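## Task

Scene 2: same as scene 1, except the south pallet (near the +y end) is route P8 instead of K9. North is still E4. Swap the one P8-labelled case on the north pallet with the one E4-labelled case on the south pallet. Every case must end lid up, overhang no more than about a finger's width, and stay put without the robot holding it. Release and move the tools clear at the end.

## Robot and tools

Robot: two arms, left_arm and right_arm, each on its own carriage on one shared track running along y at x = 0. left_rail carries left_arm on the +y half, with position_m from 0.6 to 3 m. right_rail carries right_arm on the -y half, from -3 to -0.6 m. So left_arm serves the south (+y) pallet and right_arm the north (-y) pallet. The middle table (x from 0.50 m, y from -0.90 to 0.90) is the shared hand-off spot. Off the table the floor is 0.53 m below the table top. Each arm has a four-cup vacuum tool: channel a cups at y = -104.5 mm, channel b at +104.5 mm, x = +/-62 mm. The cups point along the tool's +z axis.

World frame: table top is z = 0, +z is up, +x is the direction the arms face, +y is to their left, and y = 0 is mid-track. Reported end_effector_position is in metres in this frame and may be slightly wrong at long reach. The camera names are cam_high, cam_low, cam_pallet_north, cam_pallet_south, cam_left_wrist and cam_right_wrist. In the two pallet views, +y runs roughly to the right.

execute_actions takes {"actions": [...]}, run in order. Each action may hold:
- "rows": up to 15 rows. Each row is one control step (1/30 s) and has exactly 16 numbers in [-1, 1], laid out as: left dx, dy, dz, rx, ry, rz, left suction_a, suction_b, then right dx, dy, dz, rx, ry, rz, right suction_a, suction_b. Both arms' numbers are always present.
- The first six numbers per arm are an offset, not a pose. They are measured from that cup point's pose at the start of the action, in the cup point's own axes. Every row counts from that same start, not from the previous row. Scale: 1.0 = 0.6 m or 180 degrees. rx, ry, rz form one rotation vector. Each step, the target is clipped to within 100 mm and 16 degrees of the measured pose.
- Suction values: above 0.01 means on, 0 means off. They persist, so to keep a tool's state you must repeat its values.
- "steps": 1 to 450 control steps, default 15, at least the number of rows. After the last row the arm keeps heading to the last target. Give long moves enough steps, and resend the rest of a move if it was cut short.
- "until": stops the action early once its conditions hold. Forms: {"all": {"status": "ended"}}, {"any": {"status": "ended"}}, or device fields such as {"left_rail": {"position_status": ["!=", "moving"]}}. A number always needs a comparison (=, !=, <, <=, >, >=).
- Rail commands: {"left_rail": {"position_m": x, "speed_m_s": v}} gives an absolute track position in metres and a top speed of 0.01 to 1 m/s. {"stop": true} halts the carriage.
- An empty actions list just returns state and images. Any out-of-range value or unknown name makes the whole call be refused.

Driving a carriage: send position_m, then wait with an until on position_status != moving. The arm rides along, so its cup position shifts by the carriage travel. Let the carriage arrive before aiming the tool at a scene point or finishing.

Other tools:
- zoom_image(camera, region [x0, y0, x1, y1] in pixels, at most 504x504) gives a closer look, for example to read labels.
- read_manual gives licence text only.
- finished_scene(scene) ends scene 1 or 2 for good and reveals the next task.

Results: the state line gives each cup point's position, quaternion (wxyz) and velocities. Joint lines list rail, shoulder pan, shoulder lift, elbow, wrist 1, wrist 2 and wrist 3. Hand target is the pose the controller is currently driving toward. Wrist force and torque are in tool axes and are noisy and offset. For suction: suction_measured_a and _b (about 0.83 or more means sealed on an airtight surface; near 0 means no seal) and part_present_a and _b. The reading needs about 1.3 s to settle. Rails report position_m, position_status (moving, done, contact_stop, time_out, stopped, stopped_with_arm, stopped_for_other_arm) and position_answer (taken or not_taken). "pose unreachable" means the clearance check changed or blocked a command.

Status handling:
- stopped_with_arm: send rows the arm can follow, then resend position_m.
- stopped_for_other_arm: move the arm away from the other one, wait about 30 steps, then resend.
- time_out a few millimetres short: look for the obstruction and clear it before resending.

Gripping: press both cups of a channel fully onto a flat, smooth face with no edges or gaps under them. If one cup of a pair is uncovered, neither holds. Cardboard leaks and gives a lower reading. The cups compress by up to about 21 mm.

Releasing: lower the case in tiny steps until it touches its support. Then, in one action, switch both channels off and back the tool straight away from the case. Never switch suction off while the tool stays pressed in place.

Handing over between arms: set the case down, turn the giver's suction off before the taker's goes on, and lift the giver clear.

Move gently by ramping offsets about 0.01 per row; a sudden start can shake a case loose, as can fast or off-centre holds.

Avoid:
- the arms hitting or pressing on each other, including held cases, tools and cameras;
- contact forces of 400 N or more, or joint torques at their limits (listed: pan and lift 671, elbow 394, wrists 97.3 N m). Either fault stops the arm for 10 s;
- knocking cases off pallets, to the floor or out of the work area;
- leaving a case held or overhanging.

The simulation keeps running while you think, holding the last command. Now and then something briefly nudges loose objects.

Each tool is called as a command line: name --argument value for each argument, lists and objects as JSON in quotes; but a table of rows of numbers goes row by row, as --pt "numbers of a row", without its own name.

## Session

execute_actions --actions '[]'

Scene clock: 0.00 s.
left_arm: end_effector_position=(+0.8502, +1.8745, +0.4416) suction_measured_a=0.00 part_present_a=0 suction_measured_b=0.00 part_present_b=0 end_effector_quat_wxyz=(+0.000, +0.000, +1.000, -0.000) end_effector_velocity=(-0.000, +0.000, +0.000) end_effector_angular_velocity=(-0.000, -0.000, +0.000) | right_arm: end_effector_position=(+0.8498, -1.7571, +0.4389) suction_measured_a=0.00 part_present_a=0 suction_measured_b=0.00 part_present_b=0 end_effector_quat_wxyz=(-0.001, -0.000, +1.000, +0.001) end_effector_velocity=(+0.000, -0.000, -0.000) end_effector_angular_velocity=(-0.000, +0.000, +0.000)
Joint positions: left_arm=[ 1.875 -0.24  -1.499  2.091 -2.163 -1.571  1.332] | right_arm=[-1.759 -0.237 -1.497  2.092 -2.164 -1.57   1.333]
Joint velocities: left_arm=[ 0.  0. -0.  0. -0.  0. -0.] | right_arm=[ 0. -0.  0. -0. -0. -0. -0.]
Wrist force (N, on the end effector, along its own x y z axes, offset not removed): no reading
Wrist torque (N m, same axes, about the end effector's origin, offset not removed): no reading
Hand target (left_arm): +0.850, +1.874, +0.442; +0.000, +0.000, +1.000, -0.000
Hand target (right_arm): +0.850, -1.757, +0.439; -0.001, -0.000, +1.000, +0.001
left_rail: position_m=1.875 position_m_goal=1.875 speed_m_s=1.00 position_status=done position_answer=taken refusals=0
right_rail: position_m=-1.759 position_m_goal=-1.759 speed_m_s=1.00 position_status=done position_answer=taken refusals=0
camera_calibration (this result's frames):
cam_left_wrist: T_world_to_cam=[[-0.0110023, -0.997121, 0.0750202, 1.84241], [-0.820993, 0.0518371, 0.56858, 0.367636], [-0.570832, -0.0553354, -0.8192, 1.04539], [0, 0, 0, 1]] pos_world=[0.918837, 1.8759, 0.509131]
cam_right_wrist: T_world_to_cam=[[0.00466416, -0.996776, -0.0801, -1.71592], [-0.853688, -0.0456831, 0.518777, 0.440115], [-0.520764, 0.0659607, -0.851149, 1.0295], [0, 0, 0, 1]] pos_world=[0.919849, -1.75818, 0.510487]

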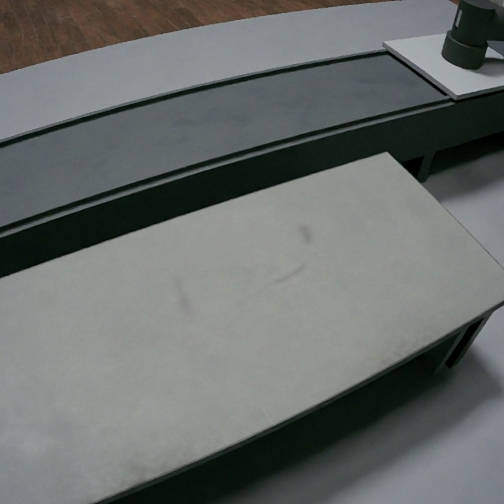

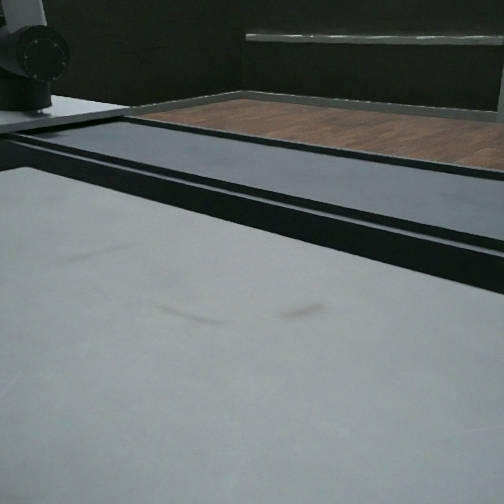

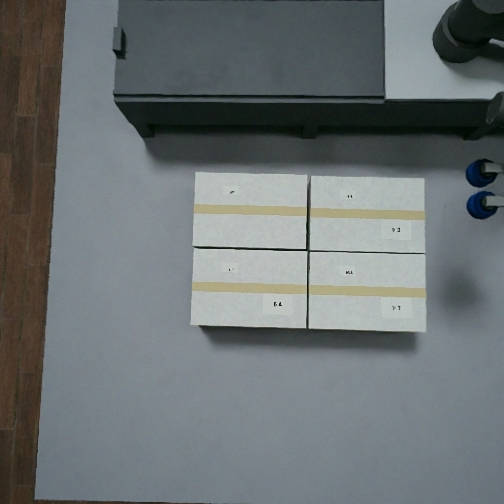

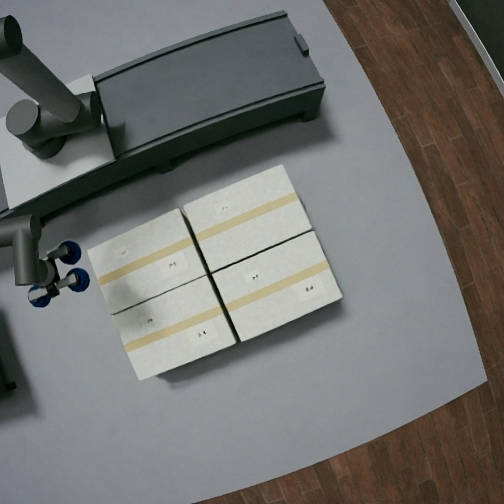

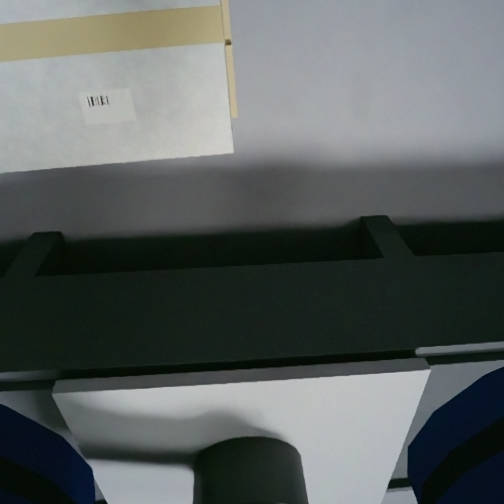

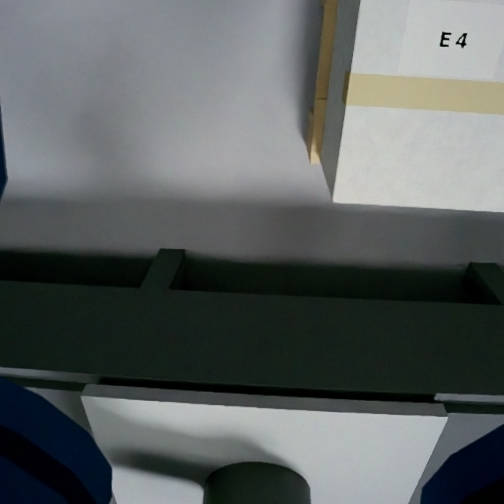

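zoom_image --camera "cam_pallet_north" --region '[180, 160, 440, 340]'

zoom_image --camera "cam_pallet_south" --region '[80, 150, 350, 390]'

Region (180, 160, 440, 340) of cam_pallet_north's 504x504 image, scaled by 1.938, with more detail than that image has; it fills the top 349 rows of this view, and the rest is white.

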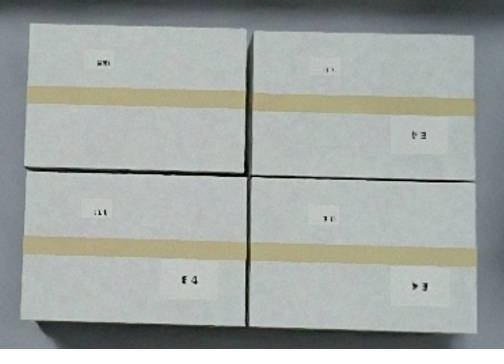

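Region (80, 150, 350, 390) of cam_pallet_south's 504x504 image, scaled by 1.867, with more detail than that image has.

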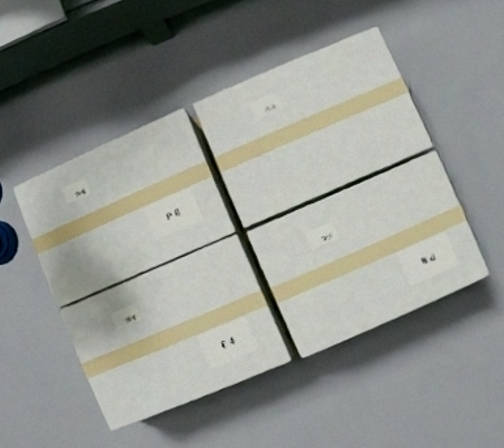

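zoom_image --camera "cam_pallet_south" --region '[150, 250, 340, 360]'

Region (150, 250, 340, 360) of cam_pallet_south's 504x504 image, scaled by 2.653, with more detail than that image has; it fills the top 292 rows of this view, and the rest is white.

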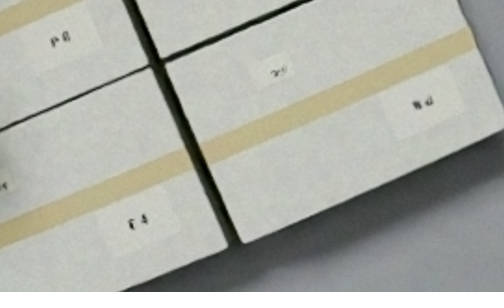

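execute_actions --actions '[{"left_rail":{"position_m":2.22},"right_rail":{"position_m":-2.73},"rows":[[-0.63,0,0.5,0,0,-0.008,0,0,0.065,0,0.5,0,0,0.008,0,0]],"steps":100}]'

Scene clock: 17.17 s.
left_arm: end_effector_position=(+1.2286, +2.2190, +0.1419) suction_measured_a=0.00 part_present_a=0 suction_measured_b=0.00 part_present_b=0 end_effector_quat_wxyz=(+0.000, -0.012, +1.000, -0.000) end_effector_velocity=(+0.000, -0.000, +0.000) end_effector_angular_velocity=(-0.000, -0.000, -0.000) | right_arm: end_effector_position=(+0.8105, -2.7282, +0.1390) suction_measured_a=0.00 part_present_a=0 suction_measured_b=0.00 part_present_b=0 end_effector_quat_wxyz=(-0.001, +0.012, +1.000, +0.001) end_effector_velocity=(+0.000, -0.000, +0.000) end_effector_angular_velocity=(-0.000, -0.000, -0.000)
Joint positions: left_arm=[ 2.22  -0.165 -0.894  1.684 -2.362 -1.571  1.381] | right_arm=[-2.73  -0.249 -1.208  2.323 -2.684 -1.57   1.346]
Joint velocities: left_arm=[ 0. -0. -0.  0. -0.  0.  0.] | right_arm=[ 0.  0.  0. -0.  0. -0.  0.]
Wrist force (N, on the end effector, along its own x y z axes, offset not removed): left_arm=[-1.5 2.5 0.3] | right_arm=[-3.0 1.7 0.6]
Wrist torque (N m, same axes, about the end effector's origin, offset not removed): left_arm=[-0.04 0.39 -0.10] | right_arm=[0.24 0.66 0.10]
Hand target (left_arm): +1.229, +2.219, +0.142; +0.000, -0.012, +1.000, -0.000
Hand target (right_arm): +0.810, -2.728, +0.139; -0.001, +0.012, +1.000, +0.001
Off the commanded pose (left_arm): 0.000 m, 0 deg.
Off the commanded pose (right_arm): 0.000 m, 0 deg.
left_rail: position_m=2.220 position_m_goal=2.220 speed_m_s=1.00 position_status=done position_answer=taken refusals=0
right_rail: position_m=-2.730 position_m_goal=-2.730 speed_m_s=1.00 position_status=done position_answer=taken refusals=0
camera_calibration (this result's frames):
cam_left_wrist: T_world_to_cam=[[0.0140572, -0.997085, 0.074987, 2.18171], [-0.82205, 0.0311698, 0.568562, 0.878056], [-0.569242, -0.0696354, -0.819216, 1.06476], [0, 0, 0, 1]] pos_world=[1.29725, 2.22213, 0.209443]
cam_right_wrist: T_world_to_cam=[[-0.0203741, -0.996578, -0.0801129, -2.68693], [-0.854558, -0.0242338, 0.51879, 0.576984], [-0.518956, 0.079031, -0.85114, 0.852001], [0, 0, 0, 1]] pos_world=[0.880474, -2.73108, 0.210581]

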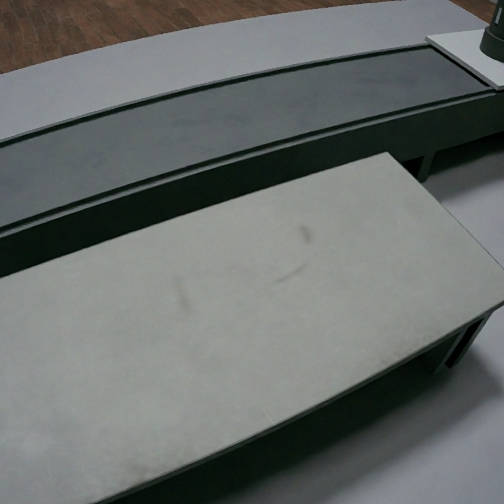

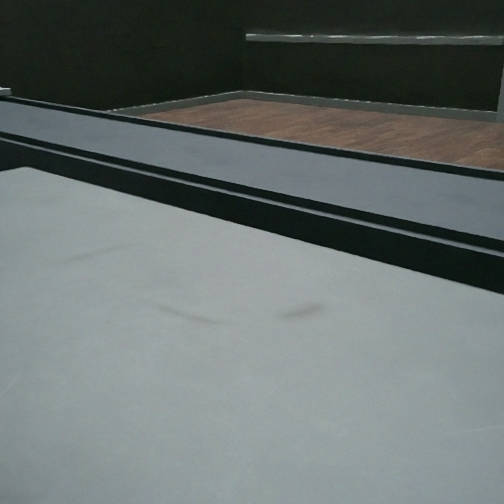

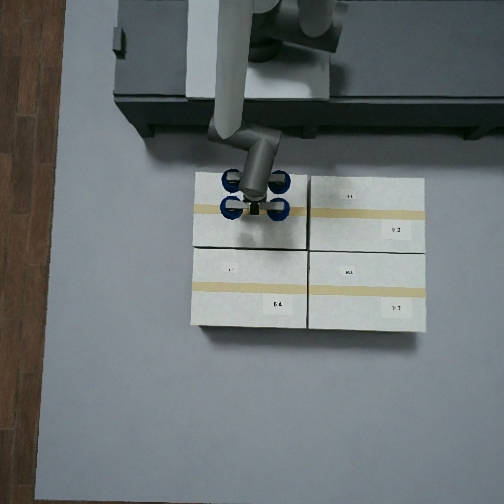

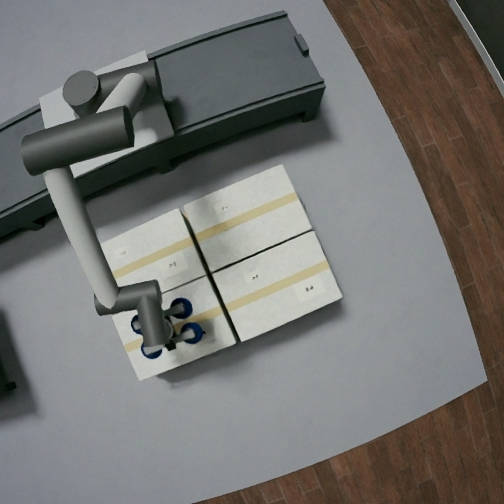

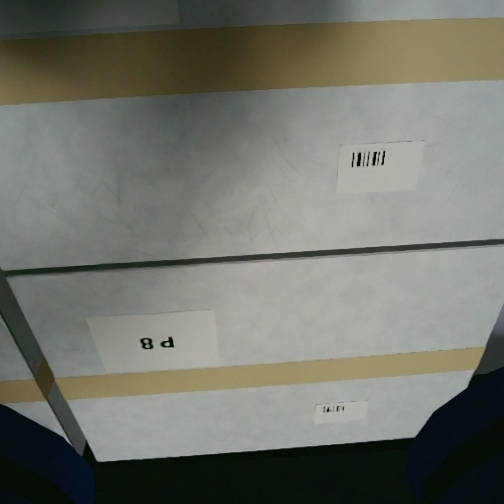

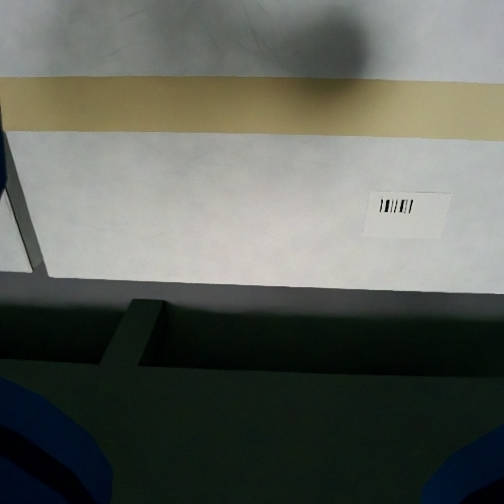

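execute_actions --actions '[{"rows":[[-0.028,0.01,0.3,0,0,-0.012,0,0,-0.025,0.022,0.3,0,0,0,0,0],[-0.028,0.01,0.3,0,0,-0.012,0,0,-0.025,0.022,0.3,0,0,0,0,0],[-0.028,0.01,0.43,0,0,-0.012,1,1,-0.025,0.022,0.425,0,0,0,1,1]],"steps":70},{"rows":[[0,0,-0.03,0,0,0,1,1,0,0,-0.03,0,0,0,1,1],[0,0,-0.08,0,0,0,1,1,0,0,-0.08,0,0,0,1,1],[0,0,-0.2,0,0,0,1,1,0,0,-0.2,0,0,0,1,1],[0,0,-0.87,0,0,0,1,1,0,0,-0.87,0,0,0,1,1]],"steps":90}]'

Scene clock: 34.73 s.
left_arm: end_effector_position=(+1.2448, +2.2255, +0.4061) suction_measured_a=0.00 part_present_a=0 suction_measured_b=0.00 part_present_b=0 end_effector_quat_wxyz=(+0.000, -0.031, +1.000, -0.000) end_effector_velocity=(-0.000, +0.000, +0.000) end_effector_angular_velocity=(-0.000, -0.000, +0.000) | right_arm: end_effector_position=(+0.8261, -2.7154, +0.4059) suction_measured_a=0.00 part_present_a=0 suction_measured_b=0.00 part_present_b=0 end_effector_quat_wxyz=(-0.001, +0.012, +1.000, +0.001) end_effector_velocity=(+0.000, -0.000, +0.000) end_effector_angular_velocity=(-0.000, -0.000, -0.000)
Joint positions: left_arm=[ 2.22  -0.158 -1.06   1.536 -2.048 -1.571  1.35 ] | right_arm=[-2.73  -0.228 -1.498  2.149 -2.219 -1.57   1.367]
Joint velocities: left_arm=[ 0.  0. -0.  0. -0.  0. -0.] | right_arm=[ 0. -0. -0. -0.  0.  0.  0.]
Wrist force (N, on the end effector, along its own x y z axes, offset not removed): left_arm=[1.0 -1.1 -0.7] | right_arm=[-2.5 -2.0 -1.1]
Wrist torque (N m, same axes, about the end effector's origin, offset not removed): left_arm=[-0.47 0.14 -0.02] | right_arm=[-0.16 0.54 0.14]
Hand target (left_arm): +1.245, +2.225, +0.406; +0.000, -0.031, +1.000, -0.000
Hand target (right_arm): +0.826, -2.715, +0.406; -0.001, +0.012, +1.000, +0.001
Off the commanded pose (left_arm): 0.001 m, 0 deg.
Off the commanded pose (right_arm): 0.001 m, 0 deg.
left_rail: position_m=2.220 position_m_goal=2.220 speed_m_s=1.00 position_status=done position_answer=taken refusals=0
right_rail: position_m=-2.730 position_m_goal=-2.730 speed_m_s=1.00 position_status=done position_answer=taken refusals=0
camera_calibration (this result's frames):
cam_left_wrist: T_world_to_cam=[[0.0516284, -0.995846, 0.0750081, 2.11861], [-0.822633, 0.000177035, 0.568572, 0.810615], [-0.566224, -0.0910586, -0.819206, 1.33474], [0, 0, 0, 1]] pos_world=[1.31322, 2.23121, 0.473625]
cam_right_wrist: T_world_to_cam=[[-0.0203765, -0.996581, -0.0800711, -2.65253], [-0.854542, -0.0242125, 0.518817, 0.452166], [-0.518982, 0.0789958, -0.851127, 1.0862], [0, 0, 0, 1]] pos_world=[0.896064, -2.71832, 0.477511]

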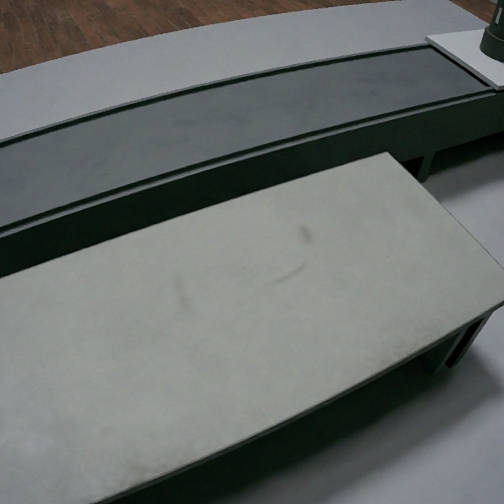

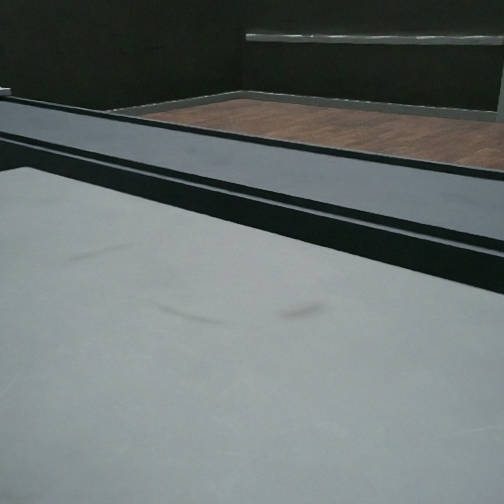

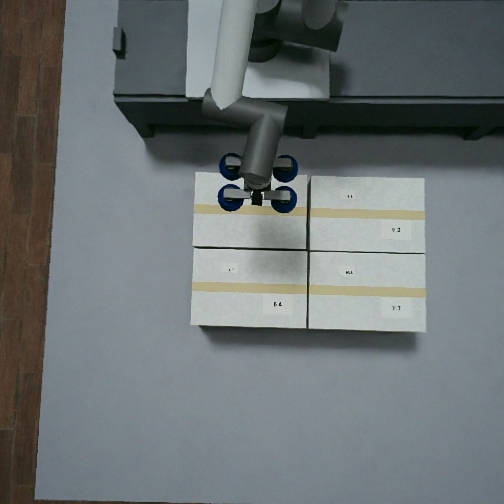

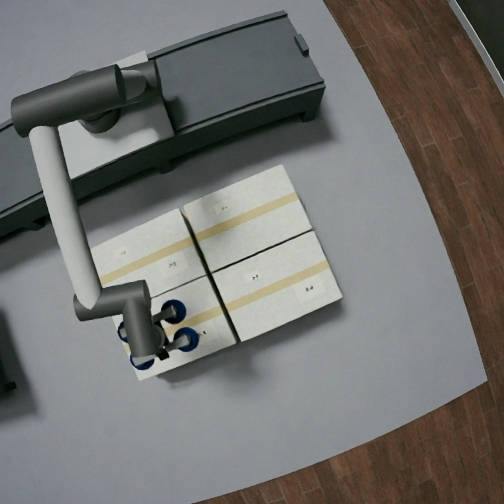

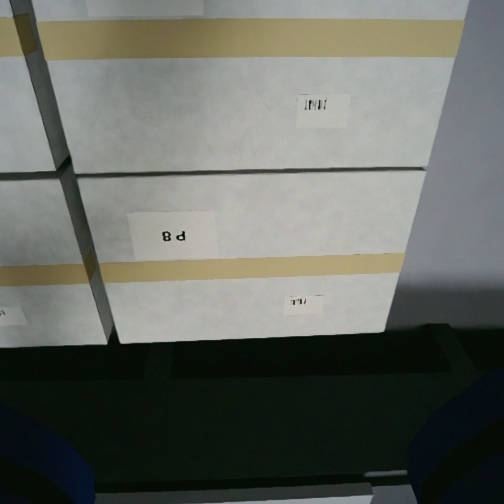

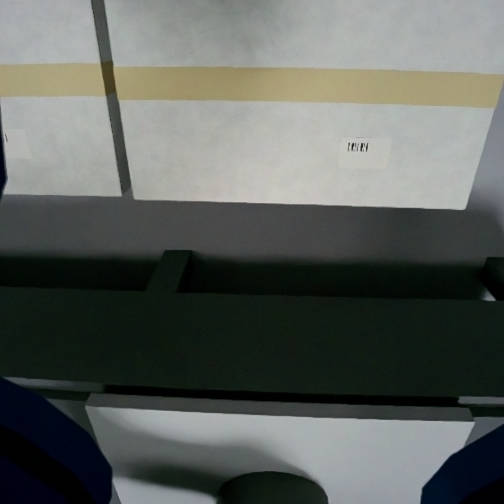

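execute_actions --actions '[{"rows":[[0,0,0.8,0,0,0,1,1,0,0,0.8,0,0,0,1,1]],"steps":60},{"rows":[[0,0,0.1,0,0,0,1,1,0,0,0.1,0,0,0,1,1]],"steps":50}]'

Scene clock: 44.57 s.
left_arm: end_effector_position=(+1.2457, +2.2253, -0.1342) suction_measured_a=0.00 part_present_a=0 suction_measured_b=0.00 part_present_b=0 end_effector_quat_wxyz=(+0.000, -0.031, +1.000, -0.000) end_effector_velocity=(-0.000, +0.000, -0.000) end_effector_angular_velocity=(+0.000, +0.000, -0.000) | right_arm: end_effector_position=(+0.8255, -2.7153, -0.1339) suction_measured_a=0.00 part_present_a=0 suction_measured_b=0.00 part_present_b=0 end_effector_quat_wxyz=(-0.001, +0.012, +1.000, +0.001) end_effector_velocity=(-0.000, +0.000, -0.000) end_effector_angular_velocity=(+0.000, +0.000, +0.000)
Joint positions: left_arm=[ 2.22  -0.158 -0.626  1.662 -2.608 -1.571  1.35 ] | right_arm=[-2.73  -0.228 -0.78   2.311 -3.099 -1.57   1.367]
Joint velocities: left_arm=[ 0. -0.  0.  0.  0.  0.  0.] | right_arm=[ 0.  0.  0. -0.  0. -0.  0.]
Wrist force (N, on the end effector, along its own x y z axes, offset not removed): left_arm=[3.3 -0.7 -1.5] | right_arm=[-4.7 0.6 0.0]
Wrist torque (N m, same axes, about the end effector's origin, offset not removed): left_arm=[-0.56 -0.28 -0.21] | right_arm=[0.17 0.80 0.21]
Hand target (left_arm): +1.246, +2.225, -0.134; +0.000, -0.031, +1.000, -0.000
Hand target (right_arm): +0.825, -2.715, -0.134; -0.001, +0.012, +1.000, +0.001
Off the commanded pose (left_arm): 0.000 m, 0 deg.
Off the commanded pose (right_arm): 0.000 m, 0 deg.
left_rail: position_m=2.220 position_m_goal=2.220 speed_m_s=1.00 position_status=done position_answer=taken refusals=0
right_rail: position_m=-2.730 position_m_goal=-2.730 speed_m_s=1.00 position_status=done position_answer=taken refusals=0
camera_calibration (this result's frames):
cam_left_wrist: T_world_to_cam=[[0.051626, -0.995846, 0.0750071, 2.15894], [-0.822642, 0.00017701, 0.56856, 1.11861], [-0.566211, -0.0910565, -0.819215, 0.892616], [0, 0, 0, 1]] pos_world=[1.31416, 2.23105, -0.0666857]
cam_right_wrist: T_world_to_cam=[[-0.0203781, -0.996581, -0.0800669, -2.69563], [-0.85455, -0.0242077, 0.518804, 0.731799], [-0.518969, 0.0789935, -0.851135, 0.626394], [0, 0, 0, 1]] pos_world=[0.895506, -2.71818, -0.0623448]

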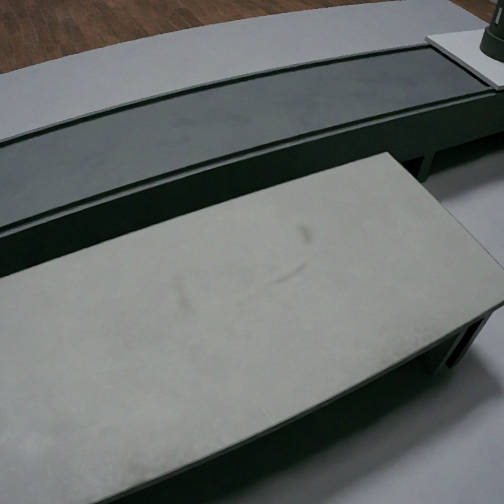

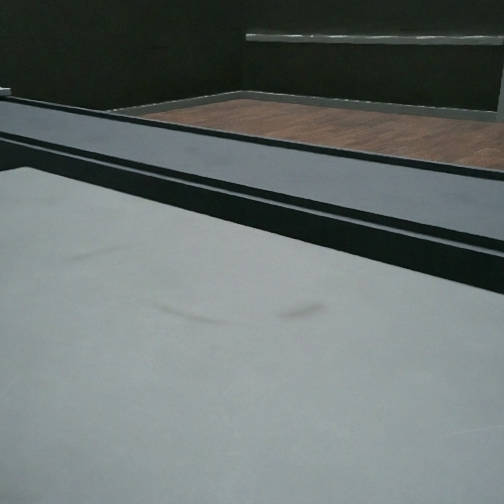

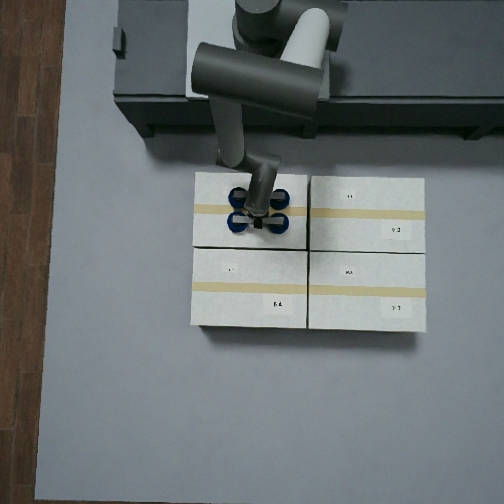

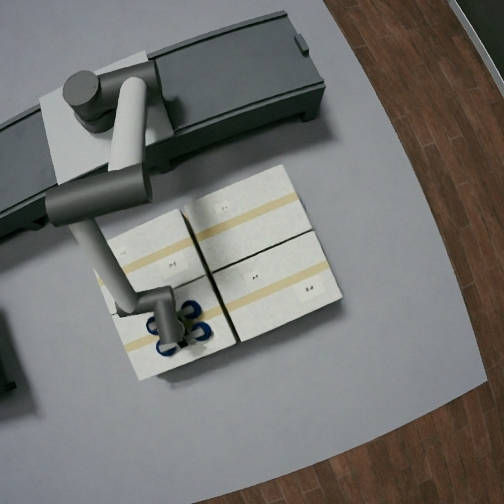

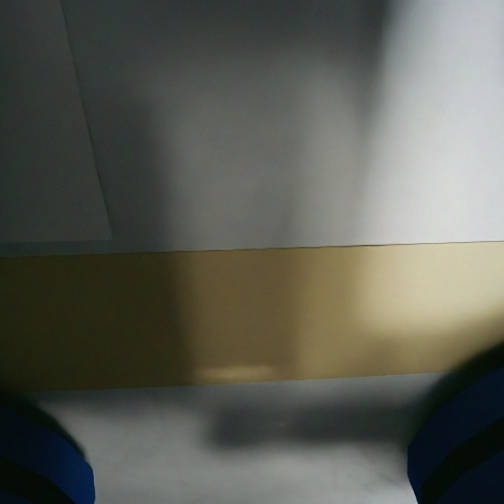

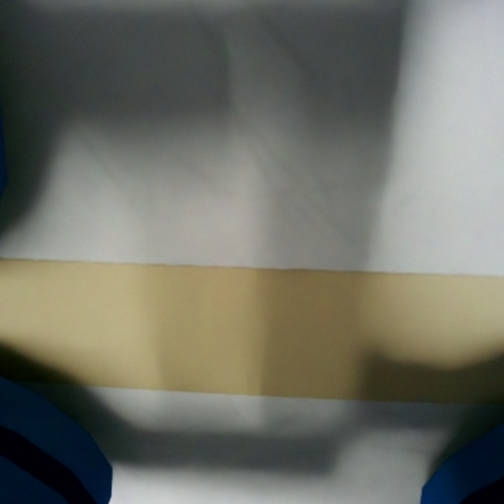

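execute_actions --actions '[{"rows":[[0,0,0,0,0,0,1,1,0,-0.04,0,0,0,0,1,1]],"steps":25},{"rows":[[0,0,0.04,0,0,0,1,1,0,0,0.04,0,0,0,1,1],[0,0,0.055,0,0,0,1,1,0,0,0.055,0,0,0,1,1]],"steps":60}]'

Scene clock: 60.87 s.
left_arm: end_effector_position=(+1.2467, +2.2251, -0.1618) suction_measured_a=0.93 part_present_a=1 suction_measured_b=0.93 part_present_b=1 end_effector_quat_wxyz=(+0.002, -0.031, +1.000, -0.000) end_effector_velocity=(+0.000, +0.000, +0.000) end_effector_angular_velocity=(-0.000, -0.000, -0.000) | right_arm: end_effector_position=(+0.8247, -2.7393, -0.1655) suction_measured_a=0.83 part_present_a=1 suction_measured_b=0.83 part_present_b=1 end_effector_quat_wxyz=(-0.000, +0.012, +1.000, +0.001) end_effector_velocity=(+0.000, -0.000, -0.000) end_effector_angular_velocity=(+0.000, +0.000, -0.000)
Joint positions: left_arm=[ 2.22  -0.158 -0.597  1.655 -2.632 -1.571  1.35 ] | right_arm=[-2.73  -0.258 -0.731  2.303 -3.143 -1.57   1.337]
Joint velocities: left_arm=[ 0.  0. -0.  0. -0. -0.  0.] | right_arm=[ 0. -0.  0. -0.  0.  0. -0.]
Wrist force (N, on the end effector, along its own x y z axes, offset not removed): left_arm=[2.9 10.9 -32.6] | right_arm=[21.1 -14.9 -62.1]
Wrist torque (N m, same axes, about the end effector's origin, offset not removed): left_arm=[-1.00 1.59 0.77] | right_arm=[-4.57 -2.07 2.24]
Hand target (left_arm): +1.247, +2.225, -0.162; +0.001, -0.031, +1.000, -0.000
Hand target (right_arm): +0.825, -2.739, -0.166; -0.000, +0.012, +1.000, +0.001
Off the commanded pose (left_arm): 0.006 m, 0 deg.
Off the commanded pose (right_arm): 0.001 m, 0 deg.
FORCE FAULT: contact force on the left arm reached its limit, and that arm stopped for 10 seconds. FORCE FAULT: contact force on the right arm reached its limit, and that arm stopped for 10 seconds. On each arm, the contact can be on any part of the arm, not only on its tool. Those arms' remaining commands of this call were not run. Those arms hold still and accept commands again. Move each arm away from its contact; if what an arm grips holds it there, let go first. An arm that pushes or pulls that hard again can be faulted again.
left_rail: position_m=2.220 position_m_goal=2.220 speed_m_s=1.00 position_status=done position_answer=taken refusals=0
right_rail: position_m=-2.730 position_m_goal=-2.730 speed_m_s=1.00 position_status=done position_answer=taken refusals=0
camera_calibration (this result's frames):
cam_left_wrist: T_world_to_cam=[[0.051442, -0.995814, 0.0755536, 2.16103], [-0.824021, 0.000417992, 0.566559, 1.13598], [-0.564219, -0.0914027, -0.82055, 0.868648], [0, 0, 0, 1]] pos_world=[1.31501, 2.23091, -0.0941059]
cam_right_wrist: T_world_to_cam=[[-0.0202897, -0.996614, -0.0796772, -2.72215], [-0.85527, -0.0239711, 0.517628, 0.747967], [-0.517785, 0.078648, -0.851888, 0.598929], [0, 0, 0, 1]] pos_world=[0.894598, -2.74211, -0.0938416]

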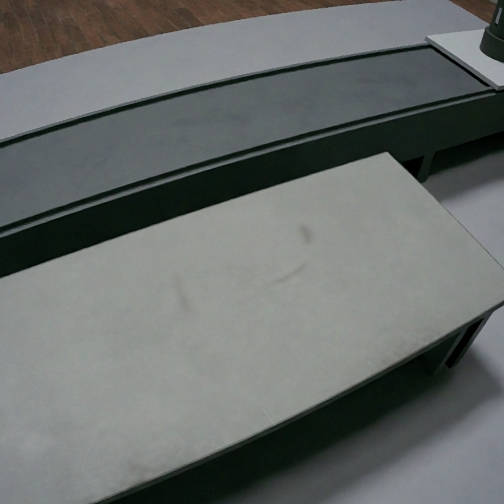

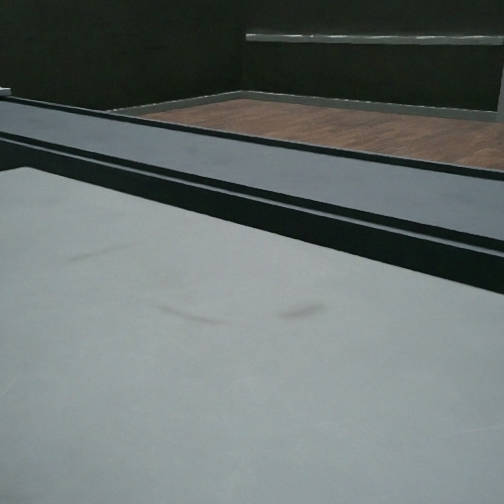

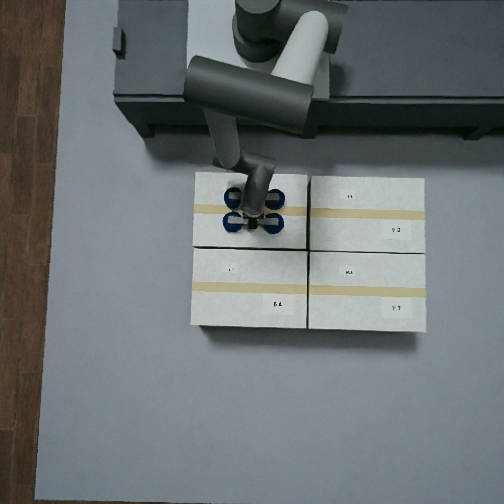

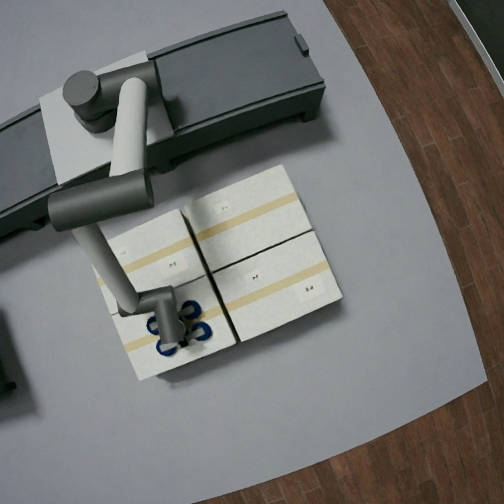

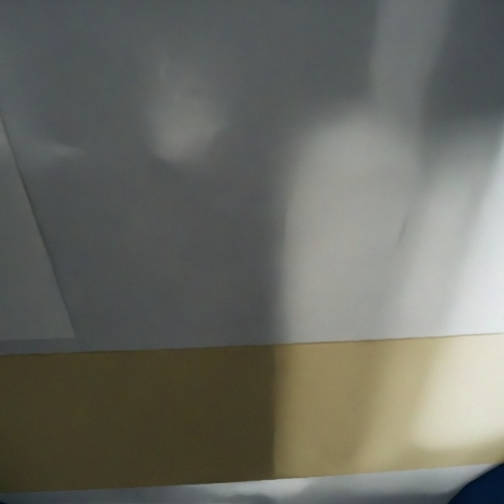

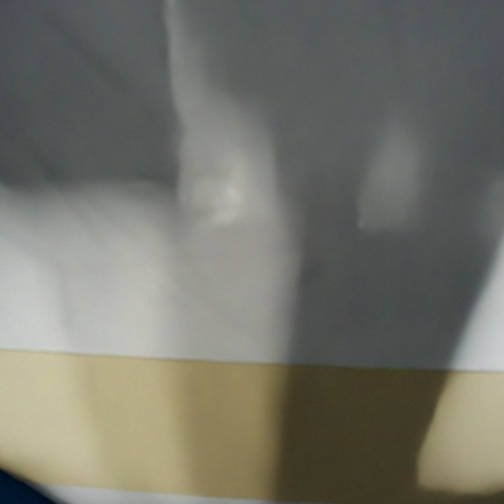

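execute_actions --actions '[{"rows":[[0,0,-0.03,0,0,0,1,1,0,0,-0.03,0,0,0,1,1],[0,0,-0.08,0,0,0,1,1,0,0,-0.08,0,0,0,1,1],[0,0,-0.2,0,0,0,1,1,0,0,-0.2,0,0,0,1,1],[0,0,-0.95,0,0,0,1,1,0,0,-0.95,0,0,0,1,1]],"steps":90},{"left_rail":{"position_m":1.0,"speed_m_s":0.6},"right_rail":{"position_m":-1.0,"speed_m_s":0.6},"rows":[[0.74,0.05,0,0,0,0.02,1,1,0.04,0,0,0,0,-0.008,1,1]],"steps":130},{"rows":[[0,-0.83,0,0,0,0,1,1,0,0.83,0,0,0,0,1,1]],"steps":90},{"rows":[[0,0,0.2,0,0,0,1,1,0,0,0.2,0,0,0,1,1]],"steps":50}]'

Scene clock: 85.20 s.
left_arm: end_effector_position=(+0.7994, +0.5095, +0.2871) suction_measured_a=0.93 part_present_a=1 suction_measured_b=0.93 part_present_b=1 end_effector_quat_wxyz=(+0.001, +0.000, +1.000, -0.001) end_effector_velocity=(+0.000, +0.000, -0.000) end_effector_angular_velocity=(+0.000, +0.000, +0.000) | right_arm: end_effector_position=(+0.7996, -0.5111, +0.2840) suction_measured_a=0.83 part_present_a=1 suction_measured_b=0.83 part_present_b=1 end_effector_quat_wxyz=(-0.000, -0.000, +1.000, -0.000) end_effector_velocity=(-0.000, -0.000, -0.000) end_effector_angular_velocity=(-0.000, +0.000, +0.000)
Joint positions: left_arm=[ 1.    -0.767 -1.275  2.081 -2.38  -1.57   0.804] | right_arm=[-1.     0.333 -1.272  2.082 -2.379 -1.571  1.903]
Joint velocities: left_arm=[ 0.  0.  0.  0. -0.  0. -0.] | right_arm=[ 0.  0.  0.  0. -0. -0.  0.]
Wrist force (N, on the end effector, along its own x y z axes, offset not removed): left_arm=[4.5 -1.4 20.3] | right_arm=[-2.8 0.3 29.0]
Wrist torque (N m, same axes, about the end effector's origin, offset not removed): left_arm=[-0.84 -0.02 -0.12] | right_arm=[-7.39 0.97 0.19]
Hand target (left_arm): +0.799, +0.509, +0.287; +0.001, +0.000, +1.000, -0.001
Hand target (right_arm): +0.800, -0.511, +0.284; -0.000, -0.000, +1.000, -0.000
Off the commanded pose (left_arm): 0.000 m, 0 deg.
Off the commanded pose (right_arm): 0.000 m, 0 deg.
left_rail: position_m=1.000 position_m_goal=1.000 speed_m_s=0.60 position_status=done position_answer=taken refusals=0
right_rail: position_m=-1.000 position_m_goal=-1.000 speed_m_s=0.60 position_status=done position_answer=taken refusals=0
camera_calibration (this result's frames):
cam_left_wrist: T_world_to_cam=[[-0.0111584, -0.997071, 0.0756663, 0.492293], [-0.822182, 0.0522167, 0.566824, 0.485786], [-0.569115, -0.0558866, -0.820357, 0.813579], [0, 0, 0, 1]] pos_world=[0.867917, 0.510953, 0.35482]
cam_right_wrist: T_world_to_cam=[[0.00472145, -0.996911, -0.0783961, -0.486695], [-0.854156, -0.044787, 0.518084, 0.535543], [-0.519995, 0.0645165, -0.851729, 0.788144], [0, 0, 0, 1]] pos_world=[0.869567, -0.512054, 0.355674]

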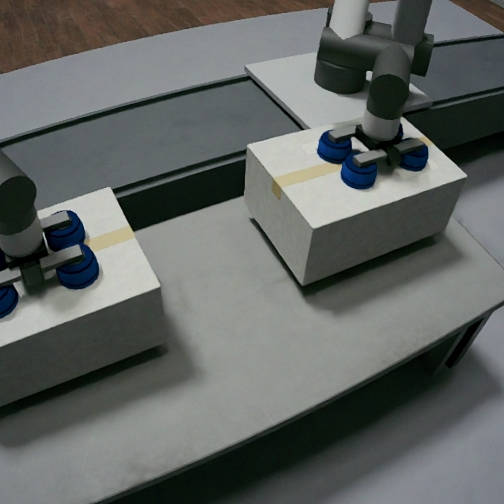

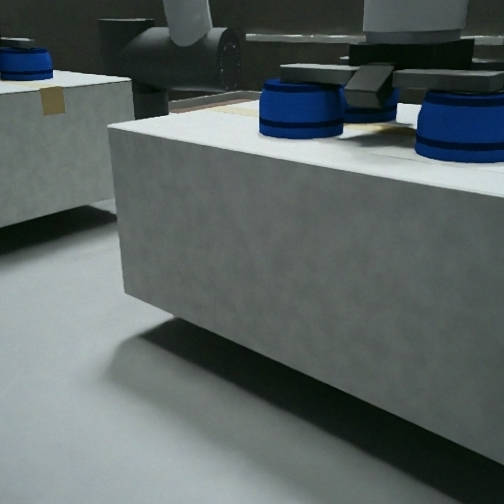

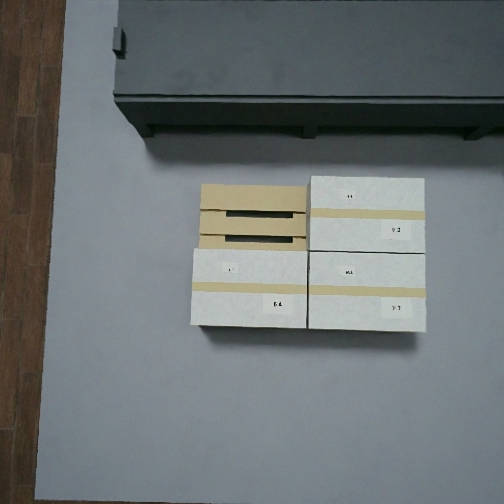

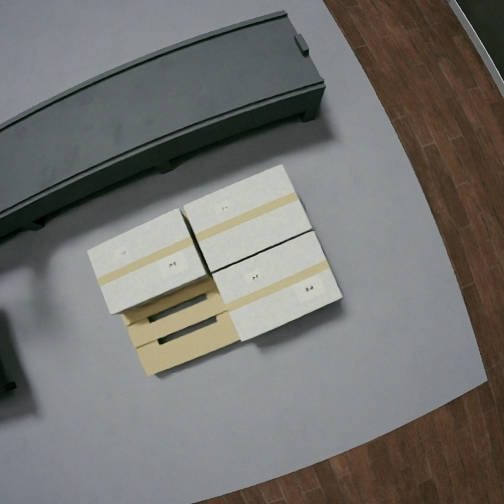

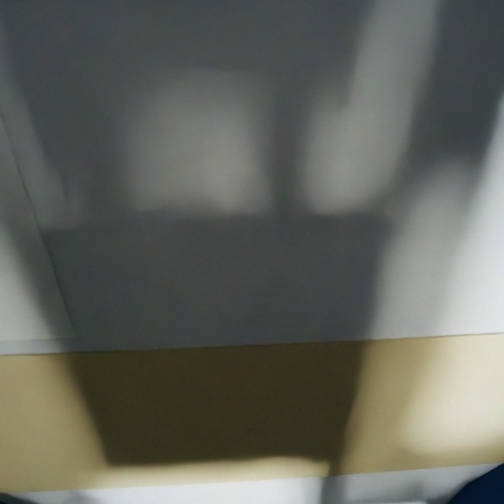

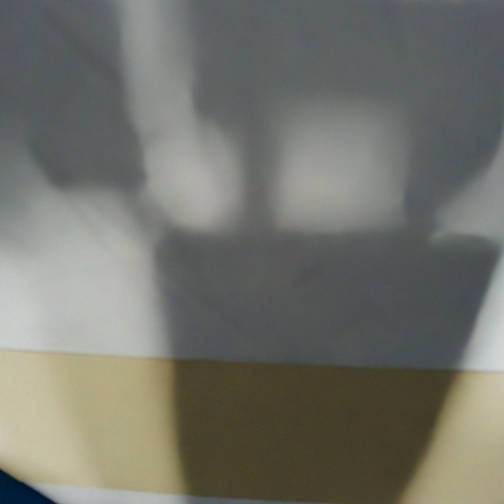

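execute_actions --actions '[{"rows":[[0,0,0.07,0,0,0,1,1,0,0,0.07,0,0,0,1,1]],"steps":35}]'

Scene clock: 90.37 s.
left_arm: end_effector_position=(+0.7996, +0.5094, +0.2451) suction_measured_a=0.93 part_present_a=1 suction_measured_b=0.93 part_present_b=1 end_effector_quat_wxyz=(+0.001, +0.000, +1.000, -0.001) end_effector_velocity=(-0.000, +0.000, -0.000) end_effector_angular_velocity=(+0.000, +0.000, +0.000) | right_arm: end_effector_position=(+0.7996, -0.5111, +0.2420) suction_measured_a=0.83 part_present_a=1 suction_measured_b=0.83 part_present_b=1 end_effector_quat_wxyz=(-0.000, -0.000, +1.000, -0.000) end_effector_velocity=(+0.000, -0.000, -0.000) end_effector_angular_velocity=(-0.000, +0.000, +0.000)
Joint positions: left_arm=[ 1.    -0.767 -1.233  2.102 -2.443 -1.57   0.804] | right_arm=[-1.     0.333 -1.23   2.103 -2.443 -1.571  1.903]
Joint velocities: left_arm=[ 0.  0.  0.  0. -0. -0.  0.] | right_arm=[ 0. -0.  0.  0. -0. -0. -0.]
Wrist force (N, on the end effector, along its own x y z axes, offset not removed): left_arm=[1.8 0.0 20.1] | right_arm=[-0.6 -3.3 23.2]
Wrist torque (N m, same axes, about the end effector's origin, offset not removed): left_arm=[-0.64 0.34 -0.21] | right_arm=[-7.96 0.66 0.21]
Hand target (left_arm): +0.800, +0.509, +0.245; +0.001, +0.000, +1.000, -0.001
Hand target (right_arm): +0.800, -0.511, +0.242; -0.000, -0.000, +1.000, -0.000
Off the commanded pose (left_arm): 0.000 m, 0 deg.
Off the commanded pose (right_arm): 0.000 m, 0 deg.
left_rail: position_m=1.000 position_m_goal=1.000 speed_m_s=0.60 position_status=done position_answer=taken refusals=0
right_rail: position_m=-1.000 position_m_goal=-1.000 speed_m_s=0.60 position_status=done position_answer=taken refusals=0
camera_calibration (this result's frames):
cam_left_wrist: T_world_to_cam=[[-0.0111602, -0.99707, 0.0756701, 0.495399], [-0.822185, 0.05222, 0.566819, 0.509748], [-0.56911, -0.055889, -0.82036, 0.779186], [0, 0, 0, 1]] pos_world=[0.868079, 0.510877, 0.31279]
cam_right_wrist: T_world_to_cam=[[0.00468501, -0.99691, -0.0784069, -0.489979], [-0.85416, -0.0447611, 0.518081, 0.557318], [-0.51999, 0.0645448, -0.851731, 0.752405], [0, 0, 0, 1]] pos_world=[0.869577, -0.512083, 0.313693]

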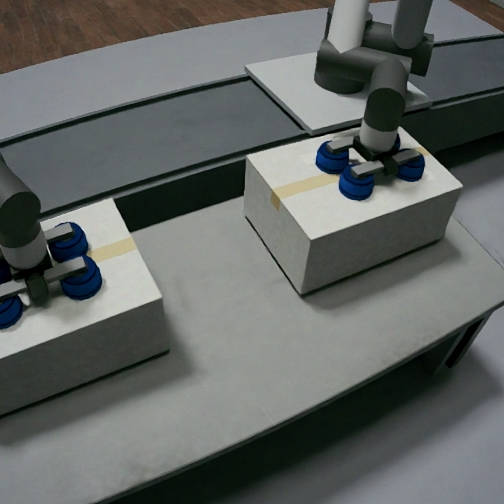

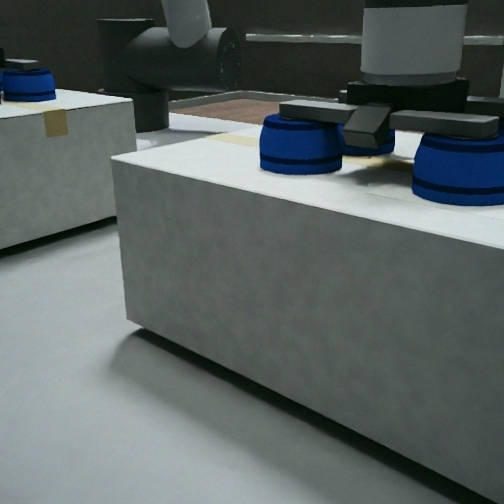

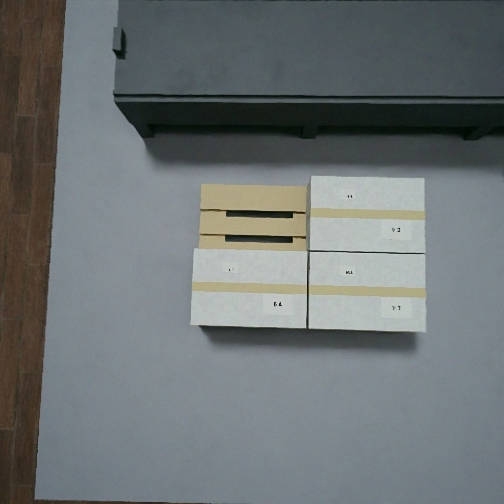

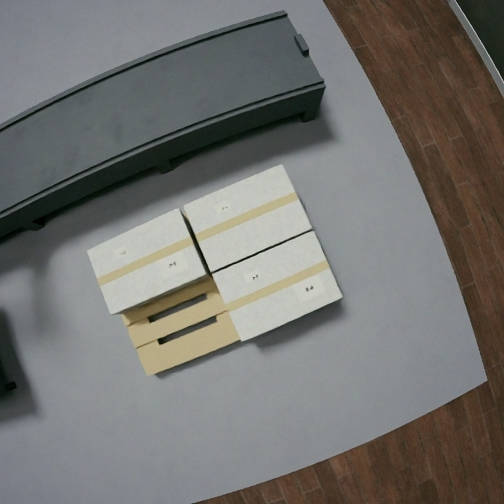

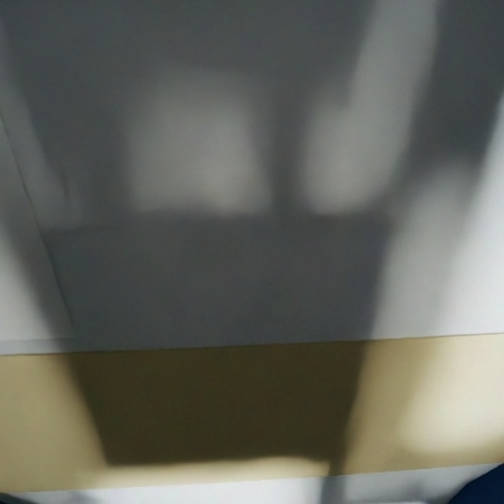

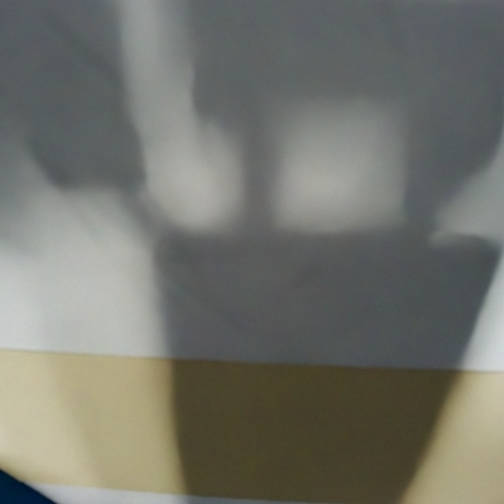

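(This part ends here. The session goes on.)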